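# Foam block to desk, cartons out of aisle

## Task

Pick up the small foam block from the shelving at the far end of the aisle and set it directly on the desk surface, not on top of any carton. Also move every empty carton lying on the aisle floor entirely out of the aisle. The robot must not topple or finish leaning, or the task fails, and nothing may count as done if the robot is still what holds it in place at the end.

## Robot and tools

Robot: a Hello Robot Stretch 4, about 1.6 m tall, with one arm. It has an omni-wheel base (rim at most 0.23 m from the base origin), a lift on a mast, an arm that telescopes forward, a three-joint wrist (yaw, pitch, roll) and a two-finger gripper. Cameras: head_camera, head_left_camera, head_right_camera, wrist_camera.

Frames: the base frame sits on the floor under the base centre, x forward, y left, z up. hand_pose is reported in this frame and marks a point between the open fingertips; with all wrist joints at zero its axes line up with the base frame. Its printed value may be somewhat off. The odometry frame is the base frame as it was when the scene began.

execute_actions: argument "actions" is a list holding one action or none (empty just returns state and images). Optional "cameras": list of camera names or "all"; omitted or null gives all, [] gives none; an unknown name rejects the call. An action contains "base", "joints" or both, plus optional "pace" and "contact_limits"; or it contains only "end_of_arm". All motions in an action start at once and may finish at different times; no action runs beyond 15 s.
- base: exactly one relative move from where the base last reported itself. translate_m: straight drive in metres, forward positive, -2 to 2. strafe_m: sideways slide in metres, left positive, -2 to 2. rotate_rad: in-place turn in radians, counter-clockwise (left) positive, -3.2 to 3.2.
- joints: absolute targets by name. lift_m 0 to 1.2; arm_m 0 to 0.55 (extension); wrist_yaw_rad -1.134 to 4.276 (0 forward, positive left, 3.14 stowed back, above 3.4 the arm may obstruct); wrist_pitch_rad -1.117 to 4.259 (0 level, 1.57 pointing down); wrist_roll_rad -1.117 to 4.259 (0 fingers level, positive turns the gripper clockwise viewed from behind); gripper_m -0.038 to 0.141 (fingertip gap in metres; negative means the fingers press together). Done tolerances: lift and arm ±0.004, yaw and roll ±0.02, pitch ±0.05, gripper ±0.004. Targets outside a joint range get clipped and the result notes it; other bad values or unknown keys reject the whole call with no motion.
- pace: "slow", "default", "fast", "max" (default if omitted). Base speed 0.1/0.3/0.4/0.6 m/s and turning 1/2/3/4 rad/s respectively; with lift_m above 0.2 these are further reduced, down to 0.3 m/s and 1 rad/s at full height.
- contact_limits: {"arm_m": value}, 0 (gentlest) to 0.75 (firmest), default 0.5; how much the arm may push before halting.
- end_of_arm: "enable_torque" re-energises wrist or gripper motors that shut off; they then hold their current position.
A joint or the base omitted from an action may still be driving toward an earlier target without the statuses showing it. If a result reports a stop, later motion, wait and finished_scene calls in that same reply are skipped.

wait: "seconds" 0 to 10; nothing is commanded, returns state and images.
zoom_image: "camera" and "region" [x0, y0, x1, y1] in pixels of that camera's most recent full image, origin top-left, at most 504 by 504.
finished_scene: "scene" is the current scene number; ends it irreversibly and tells whether the goal was met, then shows the next task. The goal must already be achieved and stable. Replying with no tool call ends everything.

Result lines: base_status and joint_status describe how each commanded motion ended: "done"; "off_target" (stopped short, maybe still pushing); "contact_stop_at_<key>" (hit something; the part goes slack, a slack lift may sag under load and slack wheels may roll); "limit_stop_at_<name>"; "time_out"; "torque_fault" (a wrist motor overloaded and went limp, e.g. gripper pressed into something or over about 2 kg held level; fix with enable_torque). "limit_stop_at_tilt" means lean above 6 degrees: lift, arm and wheels go slack and ignore commands until it levels. "limit_stop_at_own_body" means a joint neared the robot itself; move it away. It is likely with pitch below -0.2 and roll below -0.4 or above 4. on_its_own reports uncommanded things; its "held at" is the held target. lidar_m: 12 distances in metres from the base origin, 30-degree sectors starting straight ahead and going counter-clockwise (4th left, 7th behind, 10th right); "-" means nothing seen or closer than 0.25 m; it senses from about 0.15 m up, misses clear items, thin legs and much behind. wrist_depth_mm: 7x7 grid of median depths, 100 to 2000 mm, row by row from top left. base_odometry counts wheel rotation (slip included); heading -3.142 to 3.142, left positive. If turned_by_wheels and turned_by_imu differ by over about 0.1 rad, expect a collision or slip and a heading error of roughly their difference. base_tilt in degrees, forward and right positive, with a fixed bias up to about 1.5. motor_effort: percent of maximum, positive toward larger joint values, peak in brackets; noisy with fixed offsets. For wheel_0, wheel_1, wheel_2, positive means turning the base right. A level loaded gripper shifts wrist_pitch effort away from 0.

Gripping: command a gap smaller than the object; going lower squeezes harder and pulls the object inward. Neither the gripper reading nor "done" proves a grasp; at commands of 0 or above, a firm grip shows as a clear gripper effort change. Fingertips jammed on a surface below: raise the lift. To unfold the wrist at the start, send lift_m 0.4 with wrist_yaw_rad 0.

Caution: loose objects may occasionally be nudged by something. Avoid drops, slips, slams and hard pushes. Do not drive or turn carrying over 1 kg with arm_m above 0.2, especially at fast paces; steady pushing or pulling, high gripper or high contact limits can tip the robot. A base tilt differing from its starting value may mean a wheel is on an obstacle. The robot keeps running while you think, holding the last command; shorter robot motion time is better.

Each tool is called after "Emit:" by a JSON object that holds its "name" and its "arguments".

## Session

Emit:
{"name": "execute_actions", "arguments": {"actions": []}}

Scene clock: 0.00 s.
base_odometry: x=+0.000 y=+0.000 heading=+0.000 (m, m, rad; odometry frame)
turned_by_wheels: +0.000 (rad since the last result)
turned_by_imu: +0.000 (rad since the last result)
base_tilt: forward=-0.1 right=+0.7 (deg)
lidar_m: 0.72 0.59 0.69 1.59 1.58 1.75 1.47 1.48 1.72 2.17 2.16 0.85
base_status: not commanded
joint_positions: lift_m=+0.273 arm_m=+0.002 wrist_yaw_rad=+3.193 wrist_pitch_rad=-0.004 wrist_roll_rad=-0.013 gripper_m=+0.057
joint_status: not commanded
motor_effort: lift_m=+21 arm_m=-1 wrist_yaw_rad=+0 wrist_pitch_rad=-8 wrist_roll_rad=+0 gripper_m=-5 wheel_0=+0 wheel_1=+0 wheel_2=+0 (%)
hand_pose: x=-0.1194 y=+0.0724 z=+0.4526 quat_wxyz=(-0.026, +0.002, -0.007, +1.000) (m; base frame)
wrist_depth_mm: - - 134 - - - 1708 / - - 133 - - - 1618 / - 109 134 1708 - - 1576 / 139 135 152 - - - 1618 / 206 - - - - - 1618 / 212 1464 192 1576 194 1756 1576 / 213 960 1025 129 1098 1098 1182
pictures: head_camera, head_left_camera, head_right_camera, wrist_camera
Images, in order (width x height): head_camera 420x560, head_left_camera 420x672, head_right_camera 420x672, wrist_camera 616x392.

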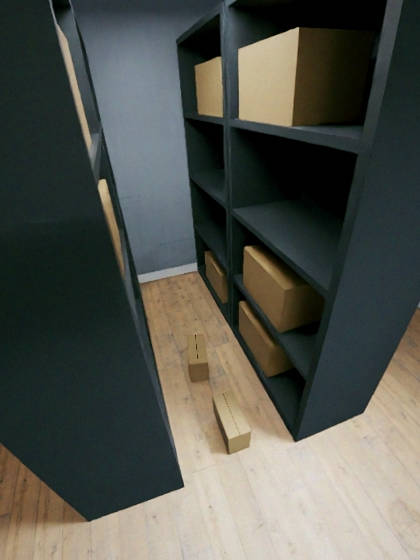

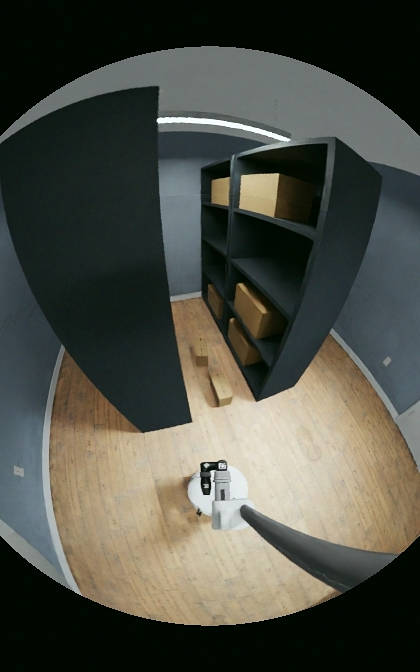

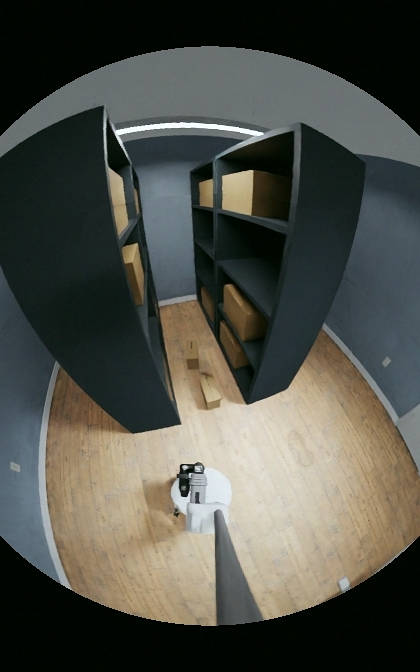

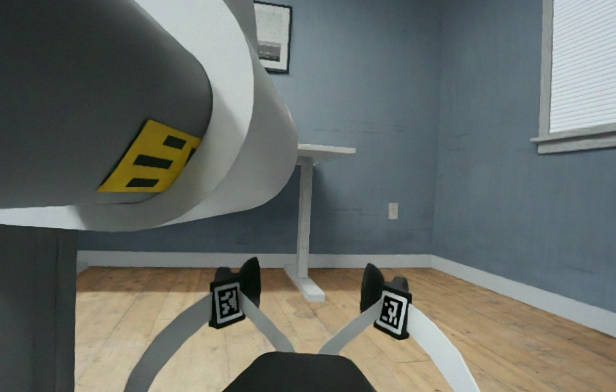

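Emit:
{"name": "execute_actions", "arguments": {"actions": [{"base":{"rotate_rad":0.36},"joints":{"lift_m":0.4,"wrist_pitch_rad":0.5}}], "cameras": []}}

Emit:
{"name": "execute_actions", "arguments": {"actions": [{"base":{"strafe_m":-0.39},"joints":{"lift_m":0.45,"wrist_yaw_rad":0,"wrist_pitch_rad":1.57,"gripper_m":0.141}}]}}

Scene clock: 2.07 s.
base_odometry: x=+0.000 y=+0.000 heading=+0.360 (m, m, rad; odometry frame)
turned_by_wheels: +0.360 (rad since the last result)
turned_by_imu: +0.358 (rad since the last result)
base_tilt: forward=-0.1 right=+0.6 (deg)
lidar_m: 0.60 0.65 1.62 1.56 1.65 1.54 1.46 1.55 2.17 2.16 0.85 0.72
base_status: done
joint_positions: lift_m=+0.400 arm_m=+0.002 wrist_yaw_rad=+3.193 wrist_pitch_rad=+0.502 wrist_roll_rad=-0.013 gripper_m=+0.057
joint_status: all done
motor_effort: lift_m=+24(28) arm_m=-1(1) wrist_yaw_rad=+1(1) wrist_pitch_rad=-7(6) wrist_roll_rad=+0(2) gripper_m=-5(4) wheel_0=+0(5) wheel_1=+0(1) wheel_2=+1(6) (%)
hand_pose: x=-0.0839 y=+0.0743 z=+0.4391 quat_wxyz=(-0.027, -0.248, -0.013, +0.968) (m; base frame)
wrist_depth_mm: - - - - - - 1921 / 203 - - - - - - / 205 1537 1618 1576 1661 1756 1756 / 208 1138 1182 1182 1205 1229 1229 / 213 904 931 946 960 960 976 / 225 715 193 778 194 798 788 / 248 274 424 129 668 668 676
pictures: none
No camera images: the call's "cameras" was empty. Leave "cameras" out to get every camera's image.

Scene clock: 4.70 s.
base_odometry: x=+0.138 y=-0.365 heading=+0.360 (m, m, rad; odometry frame)
turned_by_wheels: +0.000 (rad since the last result)
turned_by_imu: -0.001 (rad since the last result)
base_tilt: forward=+0.1 right=+0.6 (deg)
lidar_m: 0.66 0.72 0.87 1.96 2.06 1.54 1.50 2.40 1.80 1.77 0.83 0.62
base_status: done
joint_positions: lift_m=+0.450 arm_m=+0.002 wrist_yaw_rad=+0.000 wrist_pitch_rad=+1.570 wrist_roll_rad=-0.013 gripper_m=+0.141
joint_status: all done
motor_effort: lift_m=+24(26) arm_m=-1(1) wrist_yaw_rad=-2(1) wrist_pitch_rad=-2(6) wrist_roll_rad=-1(1) gripper_m=+2(6) wheel_0=+0(9) wheel_1=+2(8) wheel_2=+1(2) (%)
hand_pose: x=+0.1734 y=-0.0874 z=+0.3394 quat_wxyz=(+0.707, -0.005, +0.707, +0.005) (m; base frame)
wrist_depth_mm: 569 559 559 554 554 544 544 / 574 564 559 554 554 554 549 / 574 564 559 554 554 549 544 / 569 564 559 559 559 544 549 / 574 359 351 347 559 554 554 / 569 355 349 351 347 210 559 / 359 355 351 126 359 559 554
pictures: head_camera, head_left_camera, head_right_camera, wrist_camera
Images, in order (width x height): head_camera 420x560, head_left_camera 420x672, head_right_camera 420x672, wrist_camera 616x392.

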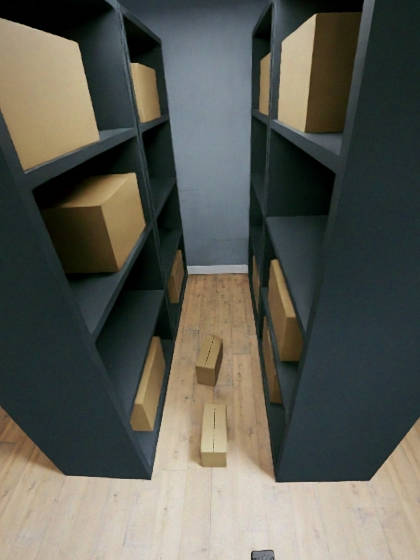

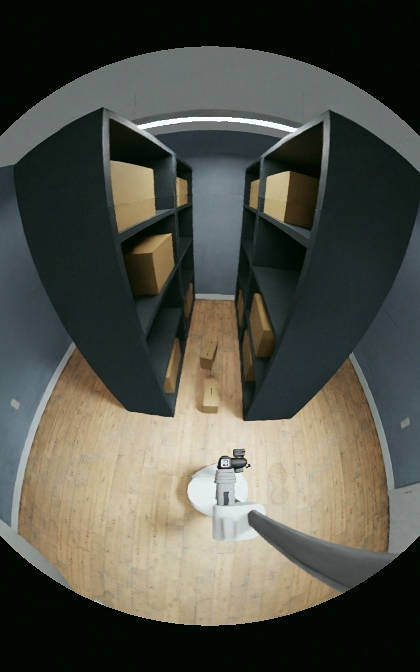

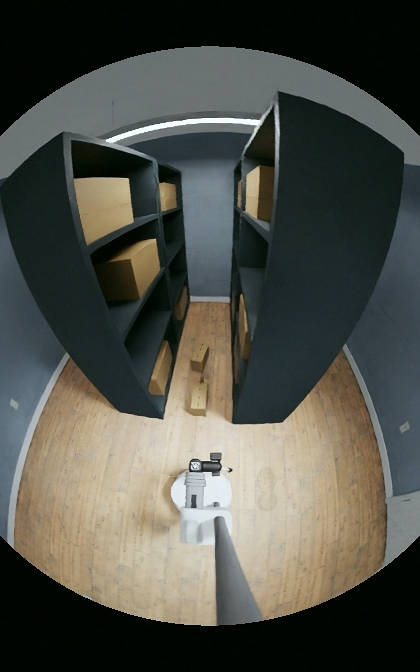

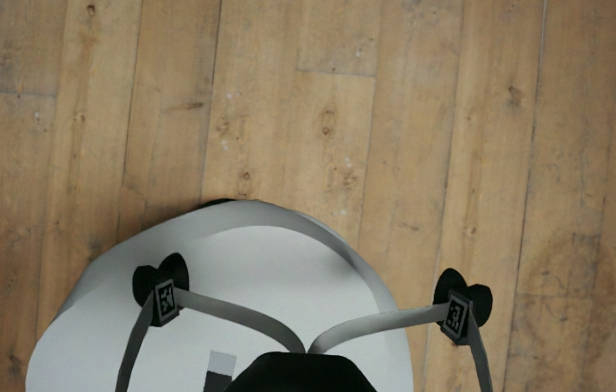

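Emit:
{"name": "execute_actions", "arguments": {"actions": [{"base":{"strafe_m":0.07},"joints":{"arm_m":0.52,"lift_m":0.35},"pace":"fast"}], "cameras": ["head_camera","wrist_camera"]}}

Scene clock: 7.00 s.
base_odometry: x=+0.113 y=-0.299 heading=+0.360 (m, m, rad; odometry frame)
turned_by_wheels: +0.000 (rad since the last result)
turned_by_imu: +0.000 (rad since the last result)
base_tilt: forward=+0.0 right=+0.7 (deg)
lidar_m: 0.66 0.68 0.89 1.89 1.97 1.53 1.49 1.60 1.87 1.84 0.79 0.65
base_status: done
joint_positions: lift_m=+0.350 arm_m=+0.519 wrist_yaw_rad=+0.000 wrist_pitch_rad=+1.570 wrist_roll_rad=-0.013 gripper_m=+0.141
joint_status: all done
motor_effort: lift_m=+17(23) arm_m=+6(6) wrist_yaw_rad=-1(0) wrist_pitch_rad=-1(2) wrist_roll_rad=+0(0) gripper_m=+0(0) wheel_0=+1(11) wheel_1=-1(10) wheel_2=+0(0) (%)
hand_pose: x=+0.6901 y=-0.0874 z=+0.2400 quat_wxyz=(+0.707, -0.005, +0.707, +0.005) (m; base frame)
wrist_depth_mm: 462 459 281 278 452 452 375 / 469 462 281 279 452 455 375 / 469 459 282 282 455 452 375 / 469 462 283 283 459 452 377 / 466 466 283 459 459 455 377 / 473 469 462 462 459 210 379 / 473 469 466 126 459 459 320
pictures: head_camera, wrist_camera
Images, in order (width x height): head_camera 420x560, wrist_camera 616x392.

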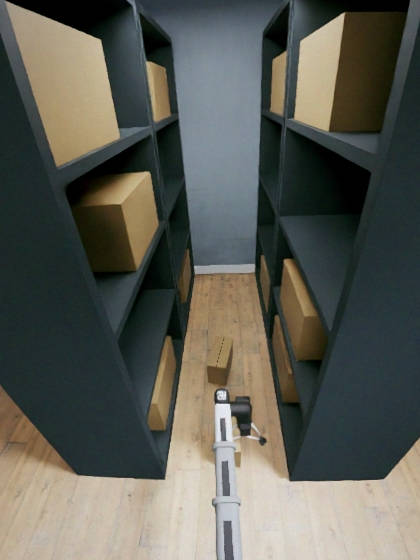

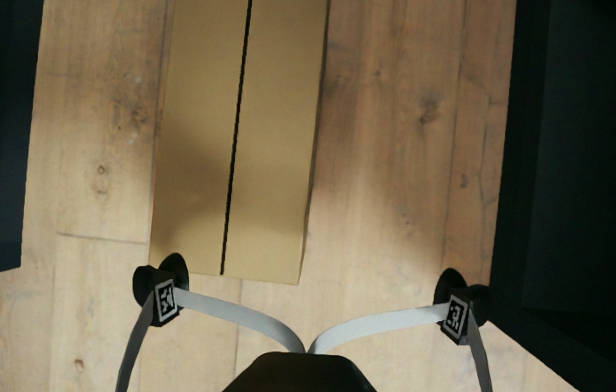

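Emit:
{"name": "execute_actions", "arguments": {"actions": [{"base":{"strafe_m":0.062}}], "cameras": []}}

Emit:
{"name": "execute_actions", "arguments": {"actions": [{"base":{"translate_m":0.11},"joints":{"lift_m":0.31,"wrist_roll_rad":0.05}}], "cameras": ["wrist_camera"]}}

Scene clock: 8.43 s.
base_odometry: x=+0.091 y=-0.241 heading=+0.360 (m, m, rad; odometry frame)
turned_by_wheels: +0.000 (rad since the last result)
turned_by_imu: +0.000 (rad since the last result)
base_tilt: forward=-0.1 right=+0.7 (deg)
lidar_m: 0.65 0.64 0.90 1.82 1.91 1.55 1.50 1.57 1.92 1.90 0.81 0.68
base_status: done
joint_positions: lift_m=+0.350 arm_m=+0.519 wrist_yaw_rad=+0.000 wrist_pitch_rad=+1.570 wrist_roll_rad=-0.013 gripper_m=+0.141
joint_status: not commanded
motor_effort: lift_m=+17(17) arm_m=+6(6) wrist_yaw_rad=+0(0) wrist_pitch_rad=-1(1) wrist_roll_rad=+0(1) gripper_m=-1(1) wheel_0=+2(8) wheel_1=-1(11) wheel_2=+1(0) (%)
hand_pose: x=+0.6901 y=-0.0874 z=+0.2400 quat_wxyz=(+0.707, -0.005, +0.707, +0.005) (m; base frame)
wrist_depth_mm: 404 462 462 278 277 452 445 / 413 462 459 279 278 452 445 / 424 462 459 279 455 452 436 / 433 469 462 278 459 452 427 / 442 469 466 281 459 459 415 / 477 469 462 462 459 209 410 / 469 473 466 126 459 459 455
pictures: none
No camera images: the call's "cameras" was empty. Leave "cameras" out to get every camera's image.

Scene clock: 10.03 s.
base_odometry: x=+0.194 y=-0.203 heading=+0.361 (m, m, rad; odometry frame)
turned_by_wheels: +0.000 (rad since the last result)
turned_by_imu: -0.001 (rad since the last result)
base_tilt: forward=+0.0 right=+0.7 (deg)
lidar_m: 0.56 0.56 0.75 1.83 1.91 1.65 1.61 1.71 1.97 1.91 0.67 0.60
base_status: done
joint_positions: lift_m=+0.310 arm_m=+0.519 wrist_yaw_rad=+0.000 wrist_pitch_rad=+1.570 wrist_roll_rad=+0.049 gripper_m=+0.141
joint_status: all done
motor_effort: lift_m=+16(18) arm_m=+6(6) wrist_yaw_rad=-3(1) wrist_pitch_rad=-1(1) wrist_roll_rad=+3(5) gripper_m=-2(1) wheel_0=+0(6) wheel_1=+1(6) wheel_2=+0(6) (%)
hand_pose: x=+0.6901 y=-0.0874 z=+0.2001 quat_wxyz=(+0.707, +0.017, +0.707, -0.017) (m; base frame)
wrist_depth_mm: 415 421 418 418 415 407 407 / 415 424 418 415 413 410 413 / 418 424 421 240 239 413 413 / 421 427 421 241 241 413 413 / 424 427 245 242 242 415 413 / 424 430 244 242 241 210 415 / 427 430 338 126 415 421 415
pictures: wrist_camera
Images, in order (width x height): wrist_camera 616x392.

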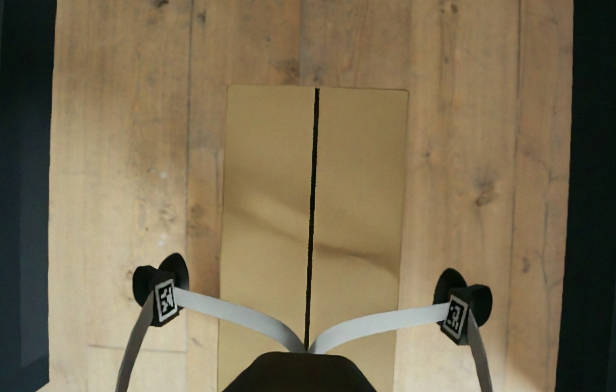

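Emit:
{"name": "execute_actions", "arguments": {"actions": [{"joints":{"lift_m":0.245}}], "cameras": []}}

Emit:
{"name": "execute_actions", "arguments": {"actions": [{"joints":{"gripper_m":0.06}}], "cameras": []}}

Emit:
{"name": "execute_actions", "arguments": {"actions": [{"base":{"translate_m":-0.15},"joints":{"lift_m":0.29,"arm_m":0.22}}]}}

Scene clock: 11.80 s.
base_odometry: x=+0.194 y=-0.203 heading=+0.361 (m, m, rad; odometry frame)
turned_by_wheels: +0.000 (rad since the last result)
turned_by_imu: +0.000 (rad since the last result)
base_tilt: forward=-0.2 right=+0.6 (deg)
lidar_m: 0.57 0.54 0.75 1.82 1.89 1.62 1.61 1.70 1.96 1.90 0.67 0.60
base_status: not commanded
joint_positions: lift_m=+0.246 arm_m=+0.519 wrist_yaw_rad=+0.000 wrist_pitch_rad=+1.571 wrist_roll_rad=+0.049 gripper_m=+0.141
joint_status: all done
motor_effort: lift_m=+12(17) arm_m=+6(6) wrist_yaw_rad=-3(0) wrist_pitch_rad=-5(5) wrist_roll_rad=+1(1) gripper_m=+0(1) wheel_0=+0(0) wheel_1=+1(1) wheel_2=+0(0) (%)
hand_pose: x=+0.6897 y=-0.0874 z=+0.1354 quat_wxyz=(+0.707, +0.017, +0.707, -0.017) (m; base frame)
wrist_depth_mm: 364 359 357 353 353 349 349 / 364 359 179 178 178 351 349 / 362 362 180 179 178 351 349 / 362 362 181 179 178 355 353 / 366 364 181 179 178 355 351 / 366 366 180 180 179 206 355 / 368 366 181 134 180 355 355
pictures: none
No camera images: the call's "cameras" was empty. Leave "cameras" out to get every camera's image.

Scene clock: 13.63 s.
base_odometry: x=+0.194 y=-0.203 heading=+0.360 (m, m, rad; odometry frame)
turned_by_wheels: +0.000 (rad since the last result)
turned_by_imu: +0.000 (rad since the last result)
base_tilt: forward=+0.1 right=+0.8 (deg)
lidar_m: 0.57 0.55 0.74 1.83 1.91 1.65 1.60 1.70 1.97 1.91 0.67 0.59
base_status: not commanded
joint_positions: lift_m=+0.245 arm_m=+0.519 wrist_yaw_rad=+0.000 wrist_pitch_rad=+1.570 wrist_roll_rad=+0.049 gripper_m=+0.061
joint_status: all done
motor_effort: lift_m=+16(16) arm_m=+6(6) wrist_yaw_rad=-1(1) wrist_pitch_rad=-1(4) wrist_roll_rad=+3(0) gripper_m=-26(23) wheel_0=+0(0) wheel_1=+1(1) wheel_2=-1(1) (%)
hand_pose: x=+0.6902 y=-0.0874 z=+0.1351 quat_wxyz=(+0.707, +0.017, +0.707, -0.017) (m; base frame)
wrist_depth_mm: 357 355 353 347 345 347 345 / 359 357 167 165 165 347 345 / 359 359 167 166 165 349 347 / 359 359 167 166 165 351 349 / 364 359 168 167 166 349 349 / 364 177 168 167 166 351 351 / 364 364 169 167 166 353 353
pictures: none
No camera images: the call's "cameras" was empty. Leave "cameras" out to get every camera's image.

Scene clock: 15.63 s.
base_odometry: x=+0.054 y=-0.255 heading=+0.360 (m, m, rad; odometry frame)
turned_by_wheels: +0.000 (rad since the last result)
turned_by_imu: +0.000 (rad since the last result)
base_tilt: forward=-0.1 right=+0.7 (deg)
lidar_m: 0.25 0.68 0.94 1.81 1.91 1.51 1.46 1.56 1.94 1.90 0.87 0.29
base_status: done
joint_positions: lift_m=+0.290 arm_m=+0.221 wrist_yaw_rad=+0.000 wrist_pitch_rad=+1.570 wrist_roll_rad=+0.050 gripper_m=+0.061
joint_status: all done
motor_effort: lift_m=+25(25) arm_m=-6(6) wrist_yaw_rad=+0(1) wrist_pitch_rad=-2(3) wrist_roll_rad=-1(1) gripper_m=-23(25) wheel_0=-1(6) wheel_1=-1(6) wheel_2=+0(10) (%)
hand_pose: x=+0.3921 y=-0.0874 z=+0.1793 quat_wxyz=(+0.707, +0.018, +0.707, -0.018) (m; base frame)
wrist_depth_mm: 407 402 397 397 392 392 387 / 404 404 167 166 165 394 392 / 404 402 167 166 165 397 392 / 410 407 167 166 165 392 392 / 410 407 168 167 166 397 392 / 410 177 168 167 166 397 394 / 413 410 169 167 167 399 397
pictures: head_camera, head_left_camera, head_right_camera, wrist_camera
Images, in order (width x height): head_camera 420x560, head_left_camera 420x672, head_right_camera 420x672, wrist_camera 616x392.

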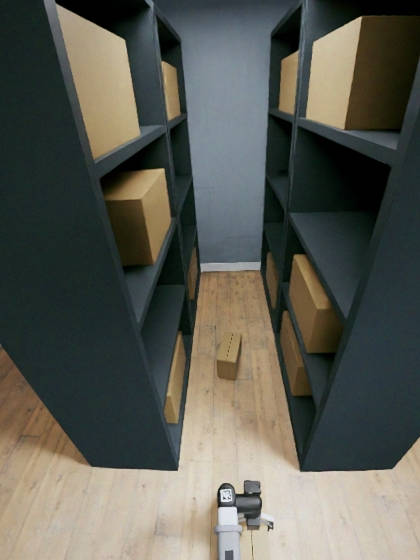

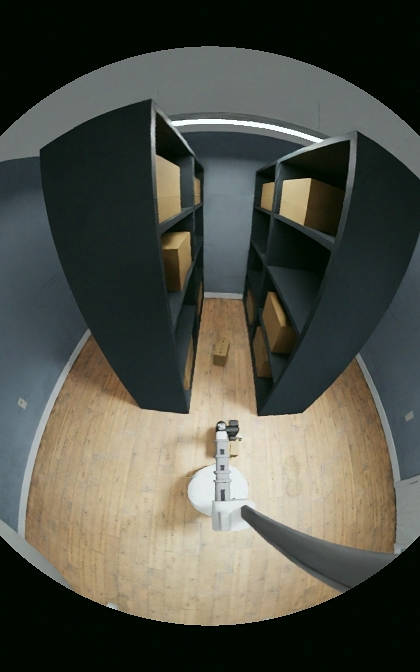

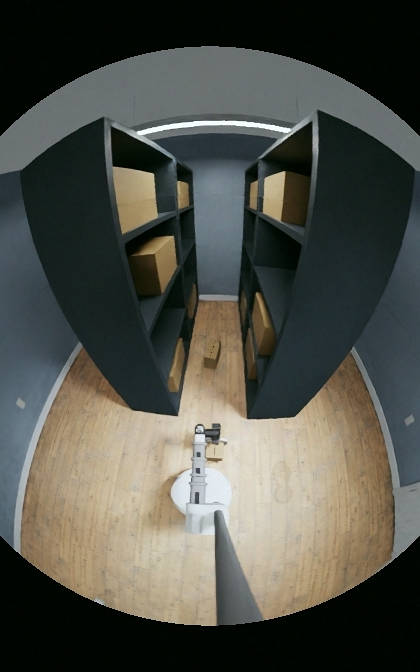

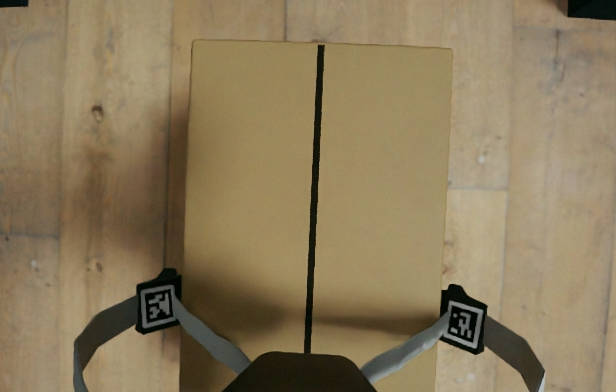

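Emit:
{"name": "execute_actions", "arguments": {"actions": [{"base":{"rotate_rad":1.8},"joints":{"arm_m":0.3}}], "cameras": []}}

Emit:
{"name": "execute_actions", "arguments": {"actions": [{"joints":{"lift_m":0.243}}], "cameras": []}}

Emit:
{"name": "execute_actions", "arguments": {"actions": [{"joints":{"gripper_m":0.141}}], "cameras": []}}

Emit:
{"name": "execute_actions", "arguments": {"actions": [{"joints":{"lift_m":0.33},"pace":"fast"}], "cameras": ["wrist_camera"]}}

Emit:
{"name": "execute_actions", "arguments": {"actions": [{"base":{"rotate_rad":-1.83},"joints":{"wrist_roll_rad":0.25},"pace":"fast"}], "cameras": []}}

Emit:
{"name": "execute_actions", "arguments": {"actions": [{"base":{"translate_m":0.4},"joints":{"arm_m":0.55},"pace":"fast"}]}}

Scene clock: 18.57 s.
base_odometry: x=+0.054 y=-0.255 heading=+2.160 (m, m, rad; odometry frame)
turned_by_wheels: +1.800 (rad since the last result)
turned_by_imu: +1.791 (rad since the last result)
base_tilt: forward=-0.1 right=+0.7 (deg)
lidar_m: 0.33 1.68 1.47 1.46 2.15 1.90 1.91 0.75 0.73 0.69 0.75 0.35
base_status: done
joint_positions: lift_m=+0.290 arm_m=+0.299 wrist_yaw_rad=+0.000 wrist_pitch_rad=+1.570 wrist_roll_rad=+0.050 gripper_m=+0.061
joint_status: all done
motor_effort: lift_m=+25(25) arm_m=+5(5) wrist_yaw_rad=-1(2) wrist_pitch_rad=-1(1) wrist_roll_rad=+1(1) gripper_m=-27(26) wheel_0=-1(7) wheel_1=+0(7) wheel_2=+2(6) (%)
hand_pose: x=+0.4703 y=-0.0874 z=+0.1793 quat_wxyz=(+0.707, +0.017, +0.707, -0.017) (m; base frame)
wrist_depth_mm: 404 402 397 394 394 392 389 / 404 402 166 165 165 392 394 / 402 404 167 166 165 392 392 / 404 404 167 166 165 392 394 / 407 407 168 167 166 397 394 / 407 178 168 167 166 394 397 / 407 410 169 167 167 399 397
pictures: none
No camera images: the call's "cameras" was empty. Leave "cameras" out to get every camera's image.

Scene clock: 19.63 s.
base_odometry: x=+0.054 y=-0.255 heading=+2.160 (m, m, rad; odometry frame)
turned_by_wheels: +0.000 (rad since the last result)
turned_by_imu: +0.000 (rad since the last result)
base_tilt: forward=+0.0 right=+0.7 (deg)
lidar_m: 0.34 1.71 1.45 1.46 2.15 1.89 1.91 0.74 0.72 0.68 0.74 0.34
base_status: not commanded
joint_positions: lift_m=+0.243 arm_m=+0.299 wrist_yaw_rad=+0.000 wrist_pitch_rad=+1.570 wrist_roll_rad=+0.050 gripper_m=+0.061
joint_status: all done
motor_effort: lift_m=+17(23) arm_m=+5(5) wrist_yaw_rad=-1(1) wrist_pitch_rad=-1(0) wrist_roll_rad=+2(1) gripper_m=-24(25) wheel_0=-1(1) wheel_1=+0(1) wheel_2=+2(2) (%)
hand_pose: x=+0.4703 y=-0.0874 z=+0.1330 quat_wxyz=(+0.707, +0.017, +0.707, -0.017) (m; base frame)
wrist_depth_mm: 355 355 351 349 347 345 345 / 357 353 167 165 165 345 343 / 362 357 167 166 165 347 345 / 357 359 167 166 165 349 347 / 362 357 168 166 165 349 347 / 362 177 168 167 167 351 351 / 362 359 168 167 166 353 349
pictures: none
No camera images: the call's "cameras" was empty. Leave "cameras" out to get every camera's image.

Scene clock: 21.47 s.
base_odometry: x=+0.054 y=-0.255 heading=+2.160 (m, m, rad; odometry frame)
turned_by_wheels: +0.000 (rad since the last result)
turned_by_imu: -0.001 (rad since the last result)
base_tilt: forward=+0.0 right=+0.6 (deg)
lidar_m: 0.35 1.69 1.45 1.44 2.15 1.90 1.91 0.74 0.73 0.69 0.73 0.33
base_status: not commanded
joint_positions: lift_m=+0.243 arm_m=+0.299 wrist_yaw_rad=+0.000 wrist_pitch_rad=+1.570 wrist_roll_rad=+0.050 gripper_m=+0.141
joint_status: all done
motor_effort: lift_m=+17(17) arm_m=+5(5) wrist_yaw_rad=-1(2) wrist_pitch_rad=-2(13) wrist_roll_rad=+1(0) gripper_m=-1(21) wheel_0=-2(2) wheel_1=+0(1) wheel_2=+1(2) (%)
hand_pose: x=+0.4702 y=-0.0874 z=+0.1330 quat_wxyz=(+0.707, +0.018, +0.707, -0.018) (m; base frame)
wrist_depth_mm: 359 357 355 353 353 351 347 / 359 359 177 176 174 347 349 / 362 357 177 176 175 351 347 / 362 359 177 176 176 349 349 / 364 364 178 177 176 351 351 / 362 209 178 177 176 207 351 / 366 364 179 132 177 353 353
pictures: none
No camera images: the call's "cameras" was empty. Leave "cameras" out to get every camera's image.

Scene clock: 22.60 s.
base_odometry: x=+0.054 y=-0.255 heading=+2.160 (m, m, rad; odometry frame)
turned_by_wheels: +0.000 (rad since the last result)
turned_by_imu: +0.000 (rad since the last result)
base_tilt: forward=-0.1 right=+0.6 (deg)
lidar_m: 0.34 1.67 1.44 1.46 2.15 1.91 1.91 0.74 0.73 0.69 0.75 0.34
base_status: not commanded
joint_positions: lift_m=+0.330 arm_m=+0.299 wrist_yaw_rad=+0.000 wrist_pitch_rad=+1.570 wrist_roll_rad=+0.050 gripper_m=+0.141
joint_status: all done
motor_effort: lift_m=+24(25) arm_m=+5(5) wrist_yaw_rad=+0(1) wrist_pitch_rad=-1(2) wrist_roll_rad=+2(2) gripper_m=+0(2) wheel_0=-2(2) wheel_1=+0(0) wheel_2=+1(1) (%)
hand_pose: x=+0.4703 y=-0.0874 z=+0.2194 quat_wxyz=(+0.707, +0.018, +0.707, -0.017) (m; base frame)
wrist_depth_mm: 445 442 439 436 436 430 430 / 445 442 436 436 436 433 430 / 445 445 442 259 258 433 424 / 445 445 439 260 259 433 433 / 449 449 445 262 260 436 433 / 452 445 264 262 260 209 433 / 452 445 452 126 436 439 436
pictures: wrist_camera
Images, in order (width x height): wrist_camera 616x392.

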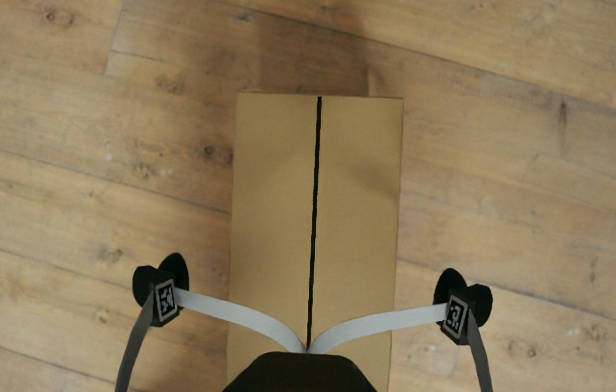

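Scene clock: 24.43 s.
base_odometry: x=+0.053 y=-0.255 heading=+0.330 (m, m, rad; odometry frame)
turned_by_wheels: -1.830 (rad since the last result)
turned_by_imu: -1.823 (rad since the last result)
base_tilt: forward=-0.1 right=+0.6 (deg)
lidar_m: 1.00 0.67 0.93 0.34 1.89 1.51 1.45 1.54 1.94 1.90 0.89 0.73
base_status: done
joint_positions: lift_m=+0.330 arm_m=+0.299 wrist_yaw_rad=+0.000 wrist_pitch_rad=+1.570 wrist_roll_rad=+0.249 gripper_m=+0.141
joint_status: all done
motor_effort: lift_m=+24(24) arm_m=+4(5) wrist_yaw_rad=-2(2) wrist_pitch_rad=-1(0) wrist_roll_rad=+2(4) gripper_m=-1(3) wheel_0=+1(7) wheel_1=-1(11) wheel_2=-2(7) (%)
hand_pose: x=+0.4704 y=-0.0874 z=+0.2194 quat_wxyz=(+0.702, +0.088, +0.701, -0.088) (m; base frame)
wrist_depth_mm: 445 439 436 436 433 436 421 / 445 439 442 433 436 430 427 / 445 442 439 436 436 436 430 / 445 442 439 439 439 433 433 / 452 449 442 442 439 436 436 / 445 449 442 442 439 209 439 / 452 445 445 126 439 436 433
pictures: none
No camera images: the call's "cameras" was empty. Leave "cameras" out to get every camera's image.

Scene clock: 26.80 s.
base_odometry: x=+0.432 y=-0.126 heading=+0.330 (m, m, rad; odometry frame)
turned_by_wheels: +0.000 (rad since the last result)
turned_by_imu: -0.002 (rad since the last result)
base_tilt: forward=+0.0 right=+0.7 (deg)
lidar_m: 0.81 0.36 0.35 1.82 0.51 0.51 1.87 1.95 1.98 1.89 0.41 0.49
base_status: done
joint_positions: lift_m=+0.330 arm_m=+0.549 wrist_yaw_rad=+0.000 wrist_pitch_rad=+1.570 wrist_roll_rad=+0.249 gripper_m=+0.141
joint_status: all done
motor_effort: lift_m=+24(24) arm_m=+6(4) wrist_yaw_rad=-1(0) wrist_pitch_rad=-1(2) wrist_roll_rad=+3(2) gripper_m=-1(0) wheel_0=-1(7) wheel_1=+0(5) wheel_2=+0(12) (%)
hand_pose: x=+0.7202 y=-0.0874 z=+0.2194 quat_wxyz=(+0.702, +0.088, +0.701, -0.088) (m; base frame)
wrist_depth_mm: 445 260 259 436 430 433 353 / 445 262 262 436 436 430 357 / 445 263 259 436 433 436 368 / 449 445 436 439 436 436 382 / 452 449 442 439 439 436 402 / 449 445 442 442 436 209 424 / 427 449 445 126 442 442 436
pictures: head_camera, head_left_camera, head_right_camera, wrist_camera
Images, in order (width x height): head_camera 420x560, head_left_camera 420x672, head_right_camera 420x672, wrist_camera 616x392.

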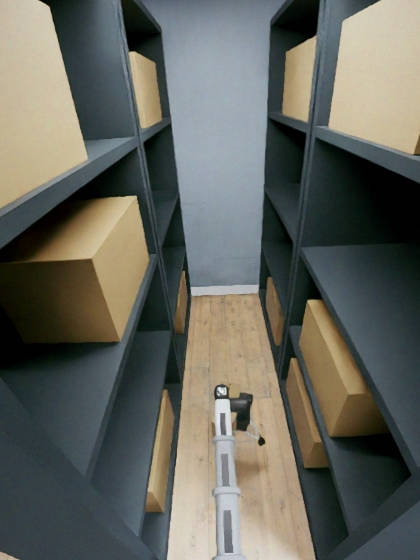

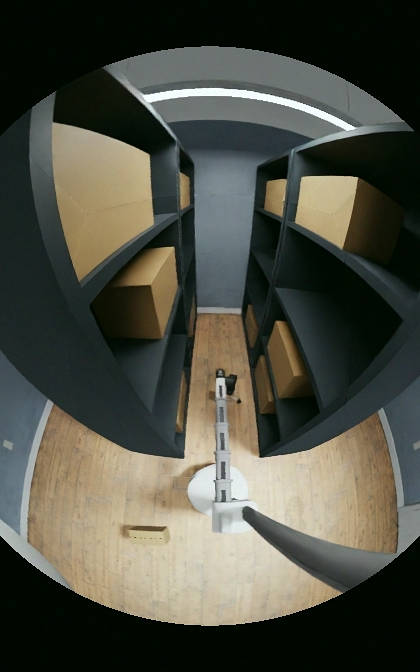

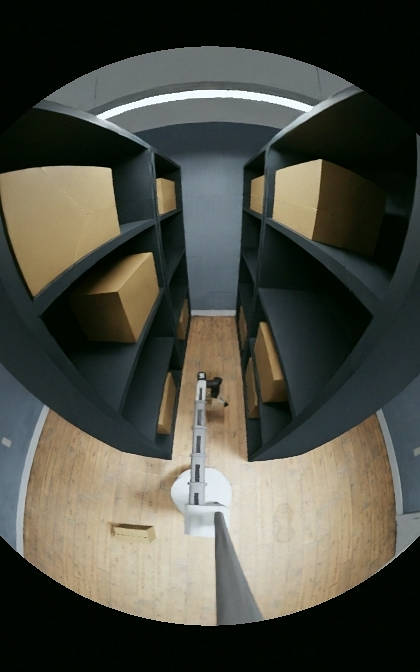

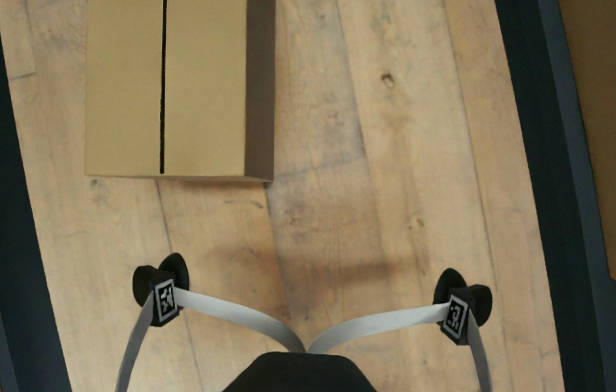

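Emit:
{"name": "execute_actions", "arguments": {"actions": [{"base":{"strafe_m":-0.11},"joints":{"wrist_yaw_rad":3.14}}], "cameras": []}}

Emit:
{"name": "execute_actions", "arguments": {"actions": [{"base":{"translate_m":0.35},"joints":{"arm_m":0.41}}]}}

Scene clock: 29.47 s.
base_odometry: x=+0.468 y=-0.230 heading=+0.330 (m, m, rad; odometry frame)
turned_by_wheels: +0.000 (rad since the last result)
turned_by_imu: -0.001 (rad since the last result)
base_tilt: forward=-0.1 right=+0.7 (deg)
lidar_m: 0.81 0.51 0.45 1.93 0.58 1.94 1.88 2.53 1.87 1.80 0.33 0.33
base_status: done
joint_positions: lift_m=+0.330 arm_m=+0.549 wrist_yaw_rad=+3.140 wrist_pitch_rad=+1.570 wrist_roll_rad=+0.250 gripper_m=+0.141
joint_status: all done
motor_effort: lift_m=+24(24) arm_m=+6(6) wrist_yaw_rad=+0(4) wrist_pitch_rad=-1(2) wrist_roll_rad=+0(0) gripper_m=+0(1) wheel_0=-1(8) wheel_1=+1(3) wheel_2=+0(1) (%)
hand_pose: x=+0.7198 y=+0.0874 z=+0.2194 quat_wxyz=(+0.089, -0.701, +0.089, +0.702) (m; base frame)
wrist_depth_mm: 442 439 439 439 433 430 355 / 449 445 439 436 433 433 368 / 445 445 442 439 436 433 379 / 445 445 439 439 439 436 394 / 449 449 442 442 439 436 413 / 436 445 442 439 439 209 430 / 418 445 445 126 297 436 436
pictures: none
No camera images: the call's "cameras" was empty. Leave "cameras" out to get every camera's image.

Scene clock: 32.13 s.
base_odometry: x=+0.799 y=-0.116 heading=+0.330 (m, m, rad; odometry frame)
turned_by_wheels: +0.000 (rad since the last result)
turned_by_imu: -0.001 (rad since the last result)
base_tilt: forward=+0.0 right=+0.7 (deg)
lidar_m: 0.44 0.47 0.37 0.34 2.18 0.84 3.01 2.68 0.25 0.25 0.25 0.32
base_status: done
joint_positions: lift_m=+0.330 arm_m=+0.411 wrist_yaw_rad=+3.140 wrist_pitch_rad=+1.570 wrist_roll_rad=+0.250 gripper_m=+0.141
joint_status: all done
motor_effort: lift_m=+24(24) arm_m=-6(7) wrist_yaw_rad=+1(0) wrist_pitch_rad=-1(0) wrist_roll_rad=+0(2) gripper_m=-1(0) wheel_0=+1(5) wheel_1=+1(6) wheel_2=+2(8) (%)
hand_pose: x=+0.5818 y=+0.0874 z=+0.2194 quat_wxyz=(+0.089, -0.701, +0.089, +0.702) (m; base frame)
wrist_depth_mm: 445 442 442 439 433 430 355 / 445 445 439 439 433 433 364 / 449 442 445 260 433 430 377 / 449 445 442 262 436 433 392 / 445 449 442 263 436 436 407 / 439 449 263 262 259 210 430 / 418 445 445 126 439 439 433
pictures: head_camera, head_left_camera, head_right_camera, wrist_camera
Images, in order (width x height): head_camera 420x560, head_left_camera 420x672, head_right_camera 420x672, wrist_camera 616x392.

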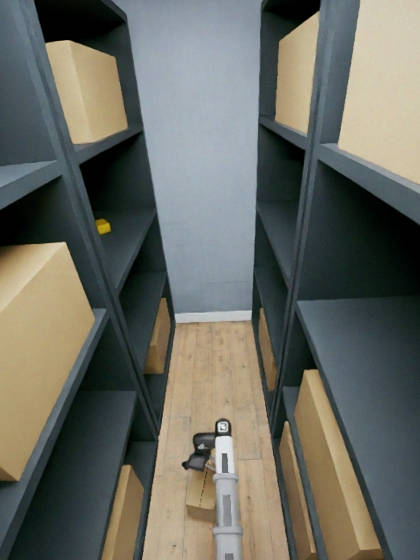

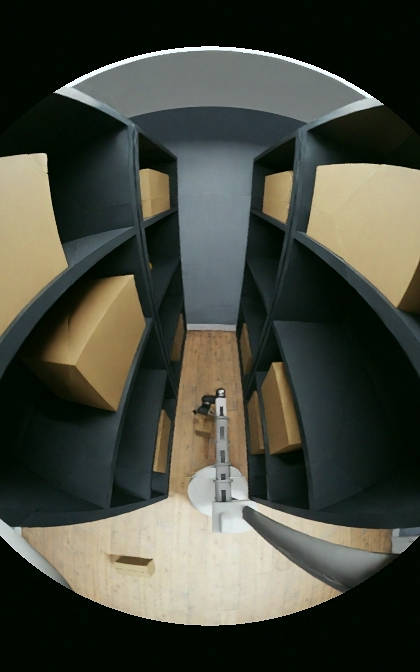

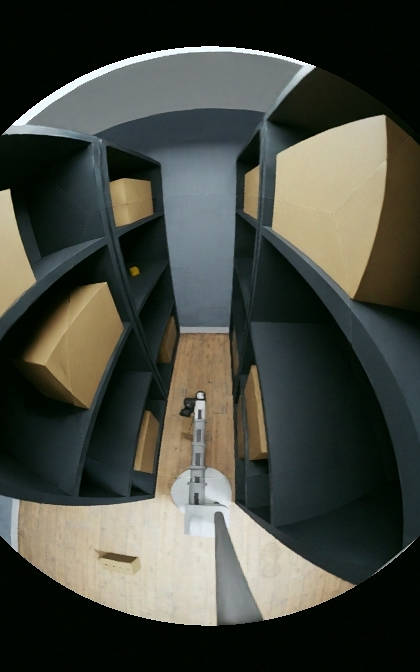

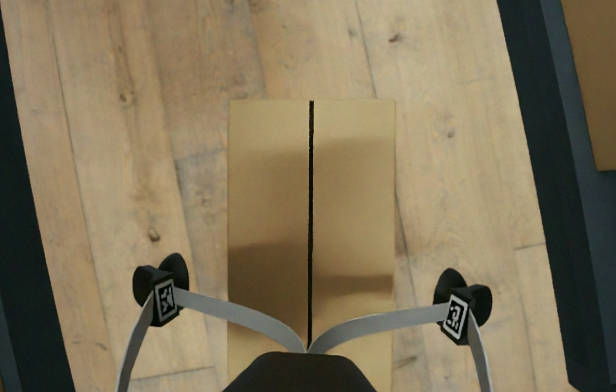

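Emit:
{"name": "execute_actions", "arguments": {"actions": [{"joints":{"lift_m":0.245},"pace":"fast"}], "cameras": []}}

Emit:
{"name": "execute_actions", "arguments": {"actions": [{"joints":{"gripper_m":0.06}}], "cameras": []}}

Emit:
{"name": "execute_actions", "arguments": {"actions": [{"base":{"strafe_m":0.04},"joints":{"lift_m":0.28}}], "cameras": []}}

Emit:
{"name": "execute_actions", "arguments": {"actions": [{"base":{"translate_m":-0.72},"joints":{"arm_m":0.27,"wrist_roll_rad":0.9},"pace":"fast"}], "cameras": []}}

Emit:
{"name": "execute_actions", "arguments": {"actions": [{"base":{"rotate_rad":0.8},"joints":{"arm_m":0.33}}]}}

Scene clock: 33.93 s.
base_odometry: x=+0.799 y=-0.116 heading=+0.330 (m, m, rad; odometry frame)
turned_by_wheels: +0.000 (rad since the last result)
turned_by_imu: +0.000 (rad since the last result)
base_tilt: forward=+0.0 right=+0.7 (deg)
lidar_m: 0.45 0.48 0.37 0.34 2.20 0.85 3.03 2.66 0.25 0.25 0.25 0.34
base_status: not commanded
joint_positions: lift_m=+0.246 arm_m=+0.411 wrist_yaw_rad=+3.140 wrist_pitch_rad=+1.570 wrist_roll_rad=+0.250 gripper_m=+0.141
joint_status: all done
motor_effort: lift_m=+12(21) arm_m=-6(6) wrist_yaw_rad=+0(2) wrist_pitch_rad=+0(3) wrist_roll_rad=+0(1) gripper_m=-2(1) wheel_0=+1(1) wheel_1=+2(2) wheel_2=+2(2) (%)
hand_pose: x=+0.5817 y=+0.0874 z=+0.1354 quat_wxyz=(+0.089, -0.701, +0.089, +0.702) (m; base frame)
wrist_depth_mm: 362 359 357 355 355 353 347 / 364 362 180 178 178 353 351 / 366 359 180 179 178 353 353 / 364 362 180 179 179 353 353 / 364 364 181 180 179 353 351 / 368 364 181 180 179 206 355 / 368 364 182 134 180 357 355
pictures: none
No camera images: the call's "cameras" was empty. Leave "cameras" out to get every camera's image.

Scene clock: 35.77 s.
base_odometry: x=+0.799 y=-0.116 heading=+0.330 (m, m, rad; odometry frame)
turned_by_wheels: +0.000 (rad since the last result)
turned_by_imu: -0.001 (rad since the last result)
base_tilt: forward=+0.0 right=+0.7 (deg)
lidar_m: 0.44 0.48 0.36 0.34 2.16 0.83 3.01 2.67 0.25 0.25 0.25 0.35
base_status: not commanded
joint_positions: lift_m=+0.245 arm_m=+0.411 wrist_yaw_rad=+3.140 wrist_pitch_rad=+1.570 wrist_roll_rad=+0.250 gripper_m=+0.061
joint_status: all done
motor_effort: lift_m=+16(16) arm_m=-6(6) wrist_yaw_rad=+1(1) wrist_pitch_rad=-2(1) wrist_roll_rad=+1(1) gripper_m=-23(26) wheel_0=+2(1) wheel_1=+2(2) wheel_2=+1(1) (%)
hand_pose: x=+0.5819 y=+0.0874 z=+0.1351 quat_wxyz=(+0.089, -0.701, +0.089, +0.702) (m; base frame)
wrist_depth_mm: 359 357 355 353 353 351 347 / 362 359 167 166 164 351 347 / 359 359 167 166 165 351 349 / 364 359 167 166 165 351 349 / 364 362 167 167 166 355 351 / 366 177 168 167 166 353 347 / 364 362 169 167 166 353 349
pictures: none
No camera images: the call's "cameras" was empty. Leave "cameras" out to get every camera's image.

Scene clock: 36.80 s.
base_odometry: x=+0.786 y=-0.079 heading=+0.330 (m, m, rad; odometry frame)
turned_by_wheels: +0.000 (rad since the last result)
turned_by_imu: +0.000 (rad since the last result)
base_tilt: forward=+0.1 right=+0.8 (deg)
lidar_m: 0.44 0.45 0.33 0.30 0.32 0.81 3.01 2.58 0.27 0.26 0.27 0.40
base_status: done
joint_positions: lift_m=+0.280 arm_m=+0.411 wrist_yaw_rad=+3.140 wrist_pitch_rad=+1.570 wrist_roll_rad=+0.250 gripper_m=+0.061
joint_status: all done
motor_effort: lift_m=+25(25) arm_m=-6(6) wrist_yaw_rad=-2(1) wrist_pitch_rad=-2(2) wrist_roll_rad=+1(0) gripper_m=-26(25) wheel_0=-1(8) wheel_1=+0(11) wheel_2=+1(2) (%)
hand_pose: x=+0.5819 y=+0.0874 z=+0.1693 quat_wxyz=(+0.089, -0.701, +0.089, +0.702) (m; base frame)
wrist_depth_mm: 397 392 389 389 384 382 306 / 394 392 167 167 164 384 309 / 397 394 167 166 165 384 324 / 397 394 167 166 166 384 340 / 399 394 168 167 166 384 355 / 399 177 168 167 166 387 375 / 399 397 168 167 166 389 377
pictures: none
No camera images: the call's "cameras" was empty. Leave "cameras" out to get every camera's image.

Scene clock: 39.97 s.
base_odometry: x=+0.105 y=-0.312 heading=+0.330 (m, m, rad; odometry frame)
turned_by_wheels: +0.000 (rad since the last result)
turned_by_imu: +0.001 (rad since the last result)
base_tilt: forward=-0.1 right=+0.7 (deg)
lidar_m: 0.44 0.35 0.88 0.41 1.96 1.55 1.48 1.56 1.85 1.83 0.84 0.65
base_status: done
joint_positions: lift_m=+0.280 arm_m=+0.271 wrist_yaw_rad=+3.140 wrist_pitch_rad=+1.570 wrist_roll_rad=+0.899 gripper_m=+0.061
joint_status: all done
motor_effort: lift_m=+25(25) arm_m=-6(3) wrist_yaw_rad=+1(2) wrist_pitch_rad=-1(3) wrist_roll_rad=+3(9) gripper_m=-24(24) wheel_0=+1(6) wheel_1=+2(10) wheel_2=+1(12) (%)
hand_pose: x=+0.4418 y=+0.0874 z=+0.1694 quat_wxyz=(+0.308, -0.636, +0.308, +0.637) (m; base frame)
wrist_depth_mm: 267 392 392 387 387 384 382 / 281 392 167 166 164 384 382 / 309 394 167 167 165 387 384 / 402 392 167 167 165 387 387 / 399 394 168 167 166 384 382 / 397 178 168 167 167 384 384 / 399 397 169 167 167 387 387
pictures: none
No camera images: the call's "cameras" was empty. Leave "cameras" out to get every camera's image.

Scene clock: 41.50 s.
base_odometry: x=+0.105 y=-0.312 heading=+1.131 (m, m, rad; odometry frame)
turned_by_wheels: +0.800 (rad since the last result)
turned_by_imu: +0.796 (rad since the last result)
base_tilt: forward=+0.0 right=+0.7 (deg)
lidar_m: 0.52 0.38 0.39 1.69 1.49 1.49 2.08 1.83 1.84 0.70 0.65 0.70
base_status: done
joint_positions: lift_m=+0.280 arm_m=+0.329 wrist_yaw_rad=+3.140 wrist_pitch_rad=+1.570 wrist_roll_rad=+0.899 gripper_m=+0.061
joint_status: all done
motor_effort: lift_m=+24(25) arm_m=+6(5) wrist_yaw_rad=-1(0) wrist_pitch_rad=-2(2) wrist_roll_rad=+1(2) gripper_m=-25(23) wheel_0=+1(7) wheel_1=+0(11) wheel_2=+0(7) (%)
hand_pose: x=+0.4999 y=+0.0874 z=+0.1694 quat_wxyz=(+0.308, -0.636, +0.308, +0.637) (m; base frame)
wrist_depth_mm: 329 394 392 387 384 384 379 / 343 392 167 166 164 382 382 / 394 392 167 167 164 384 384 / 397 394 168 166 165 387 382 / 399 394 168 167 165 384 384 / 399 177 168 167 166 387 384 / 399 397 168 167 166 387 384
pictures: head_camera, head_left_camera, head_right_camera, wrist_camera
Images, in order (width x height): head_camera 420x560, head_left_camera 420x672, head_right_camera 420x672, wrist_camera 616x392.

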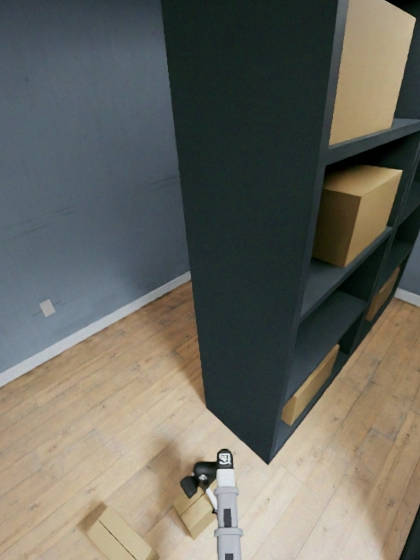

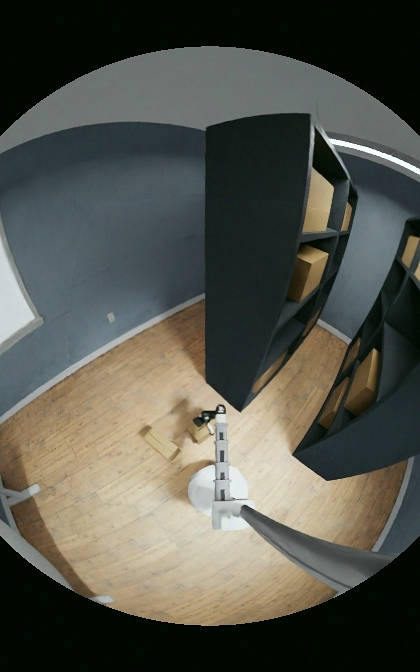

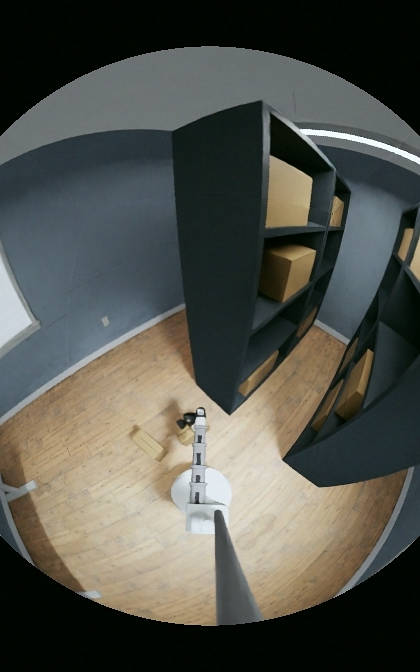

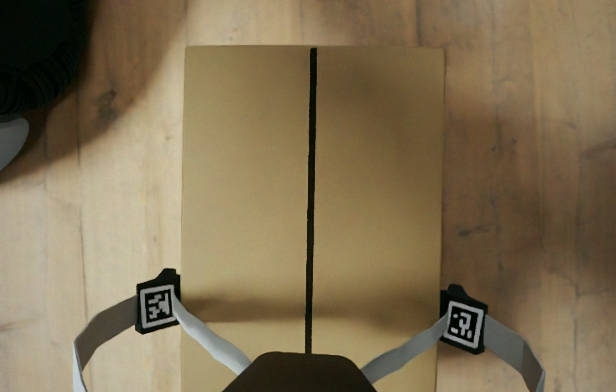

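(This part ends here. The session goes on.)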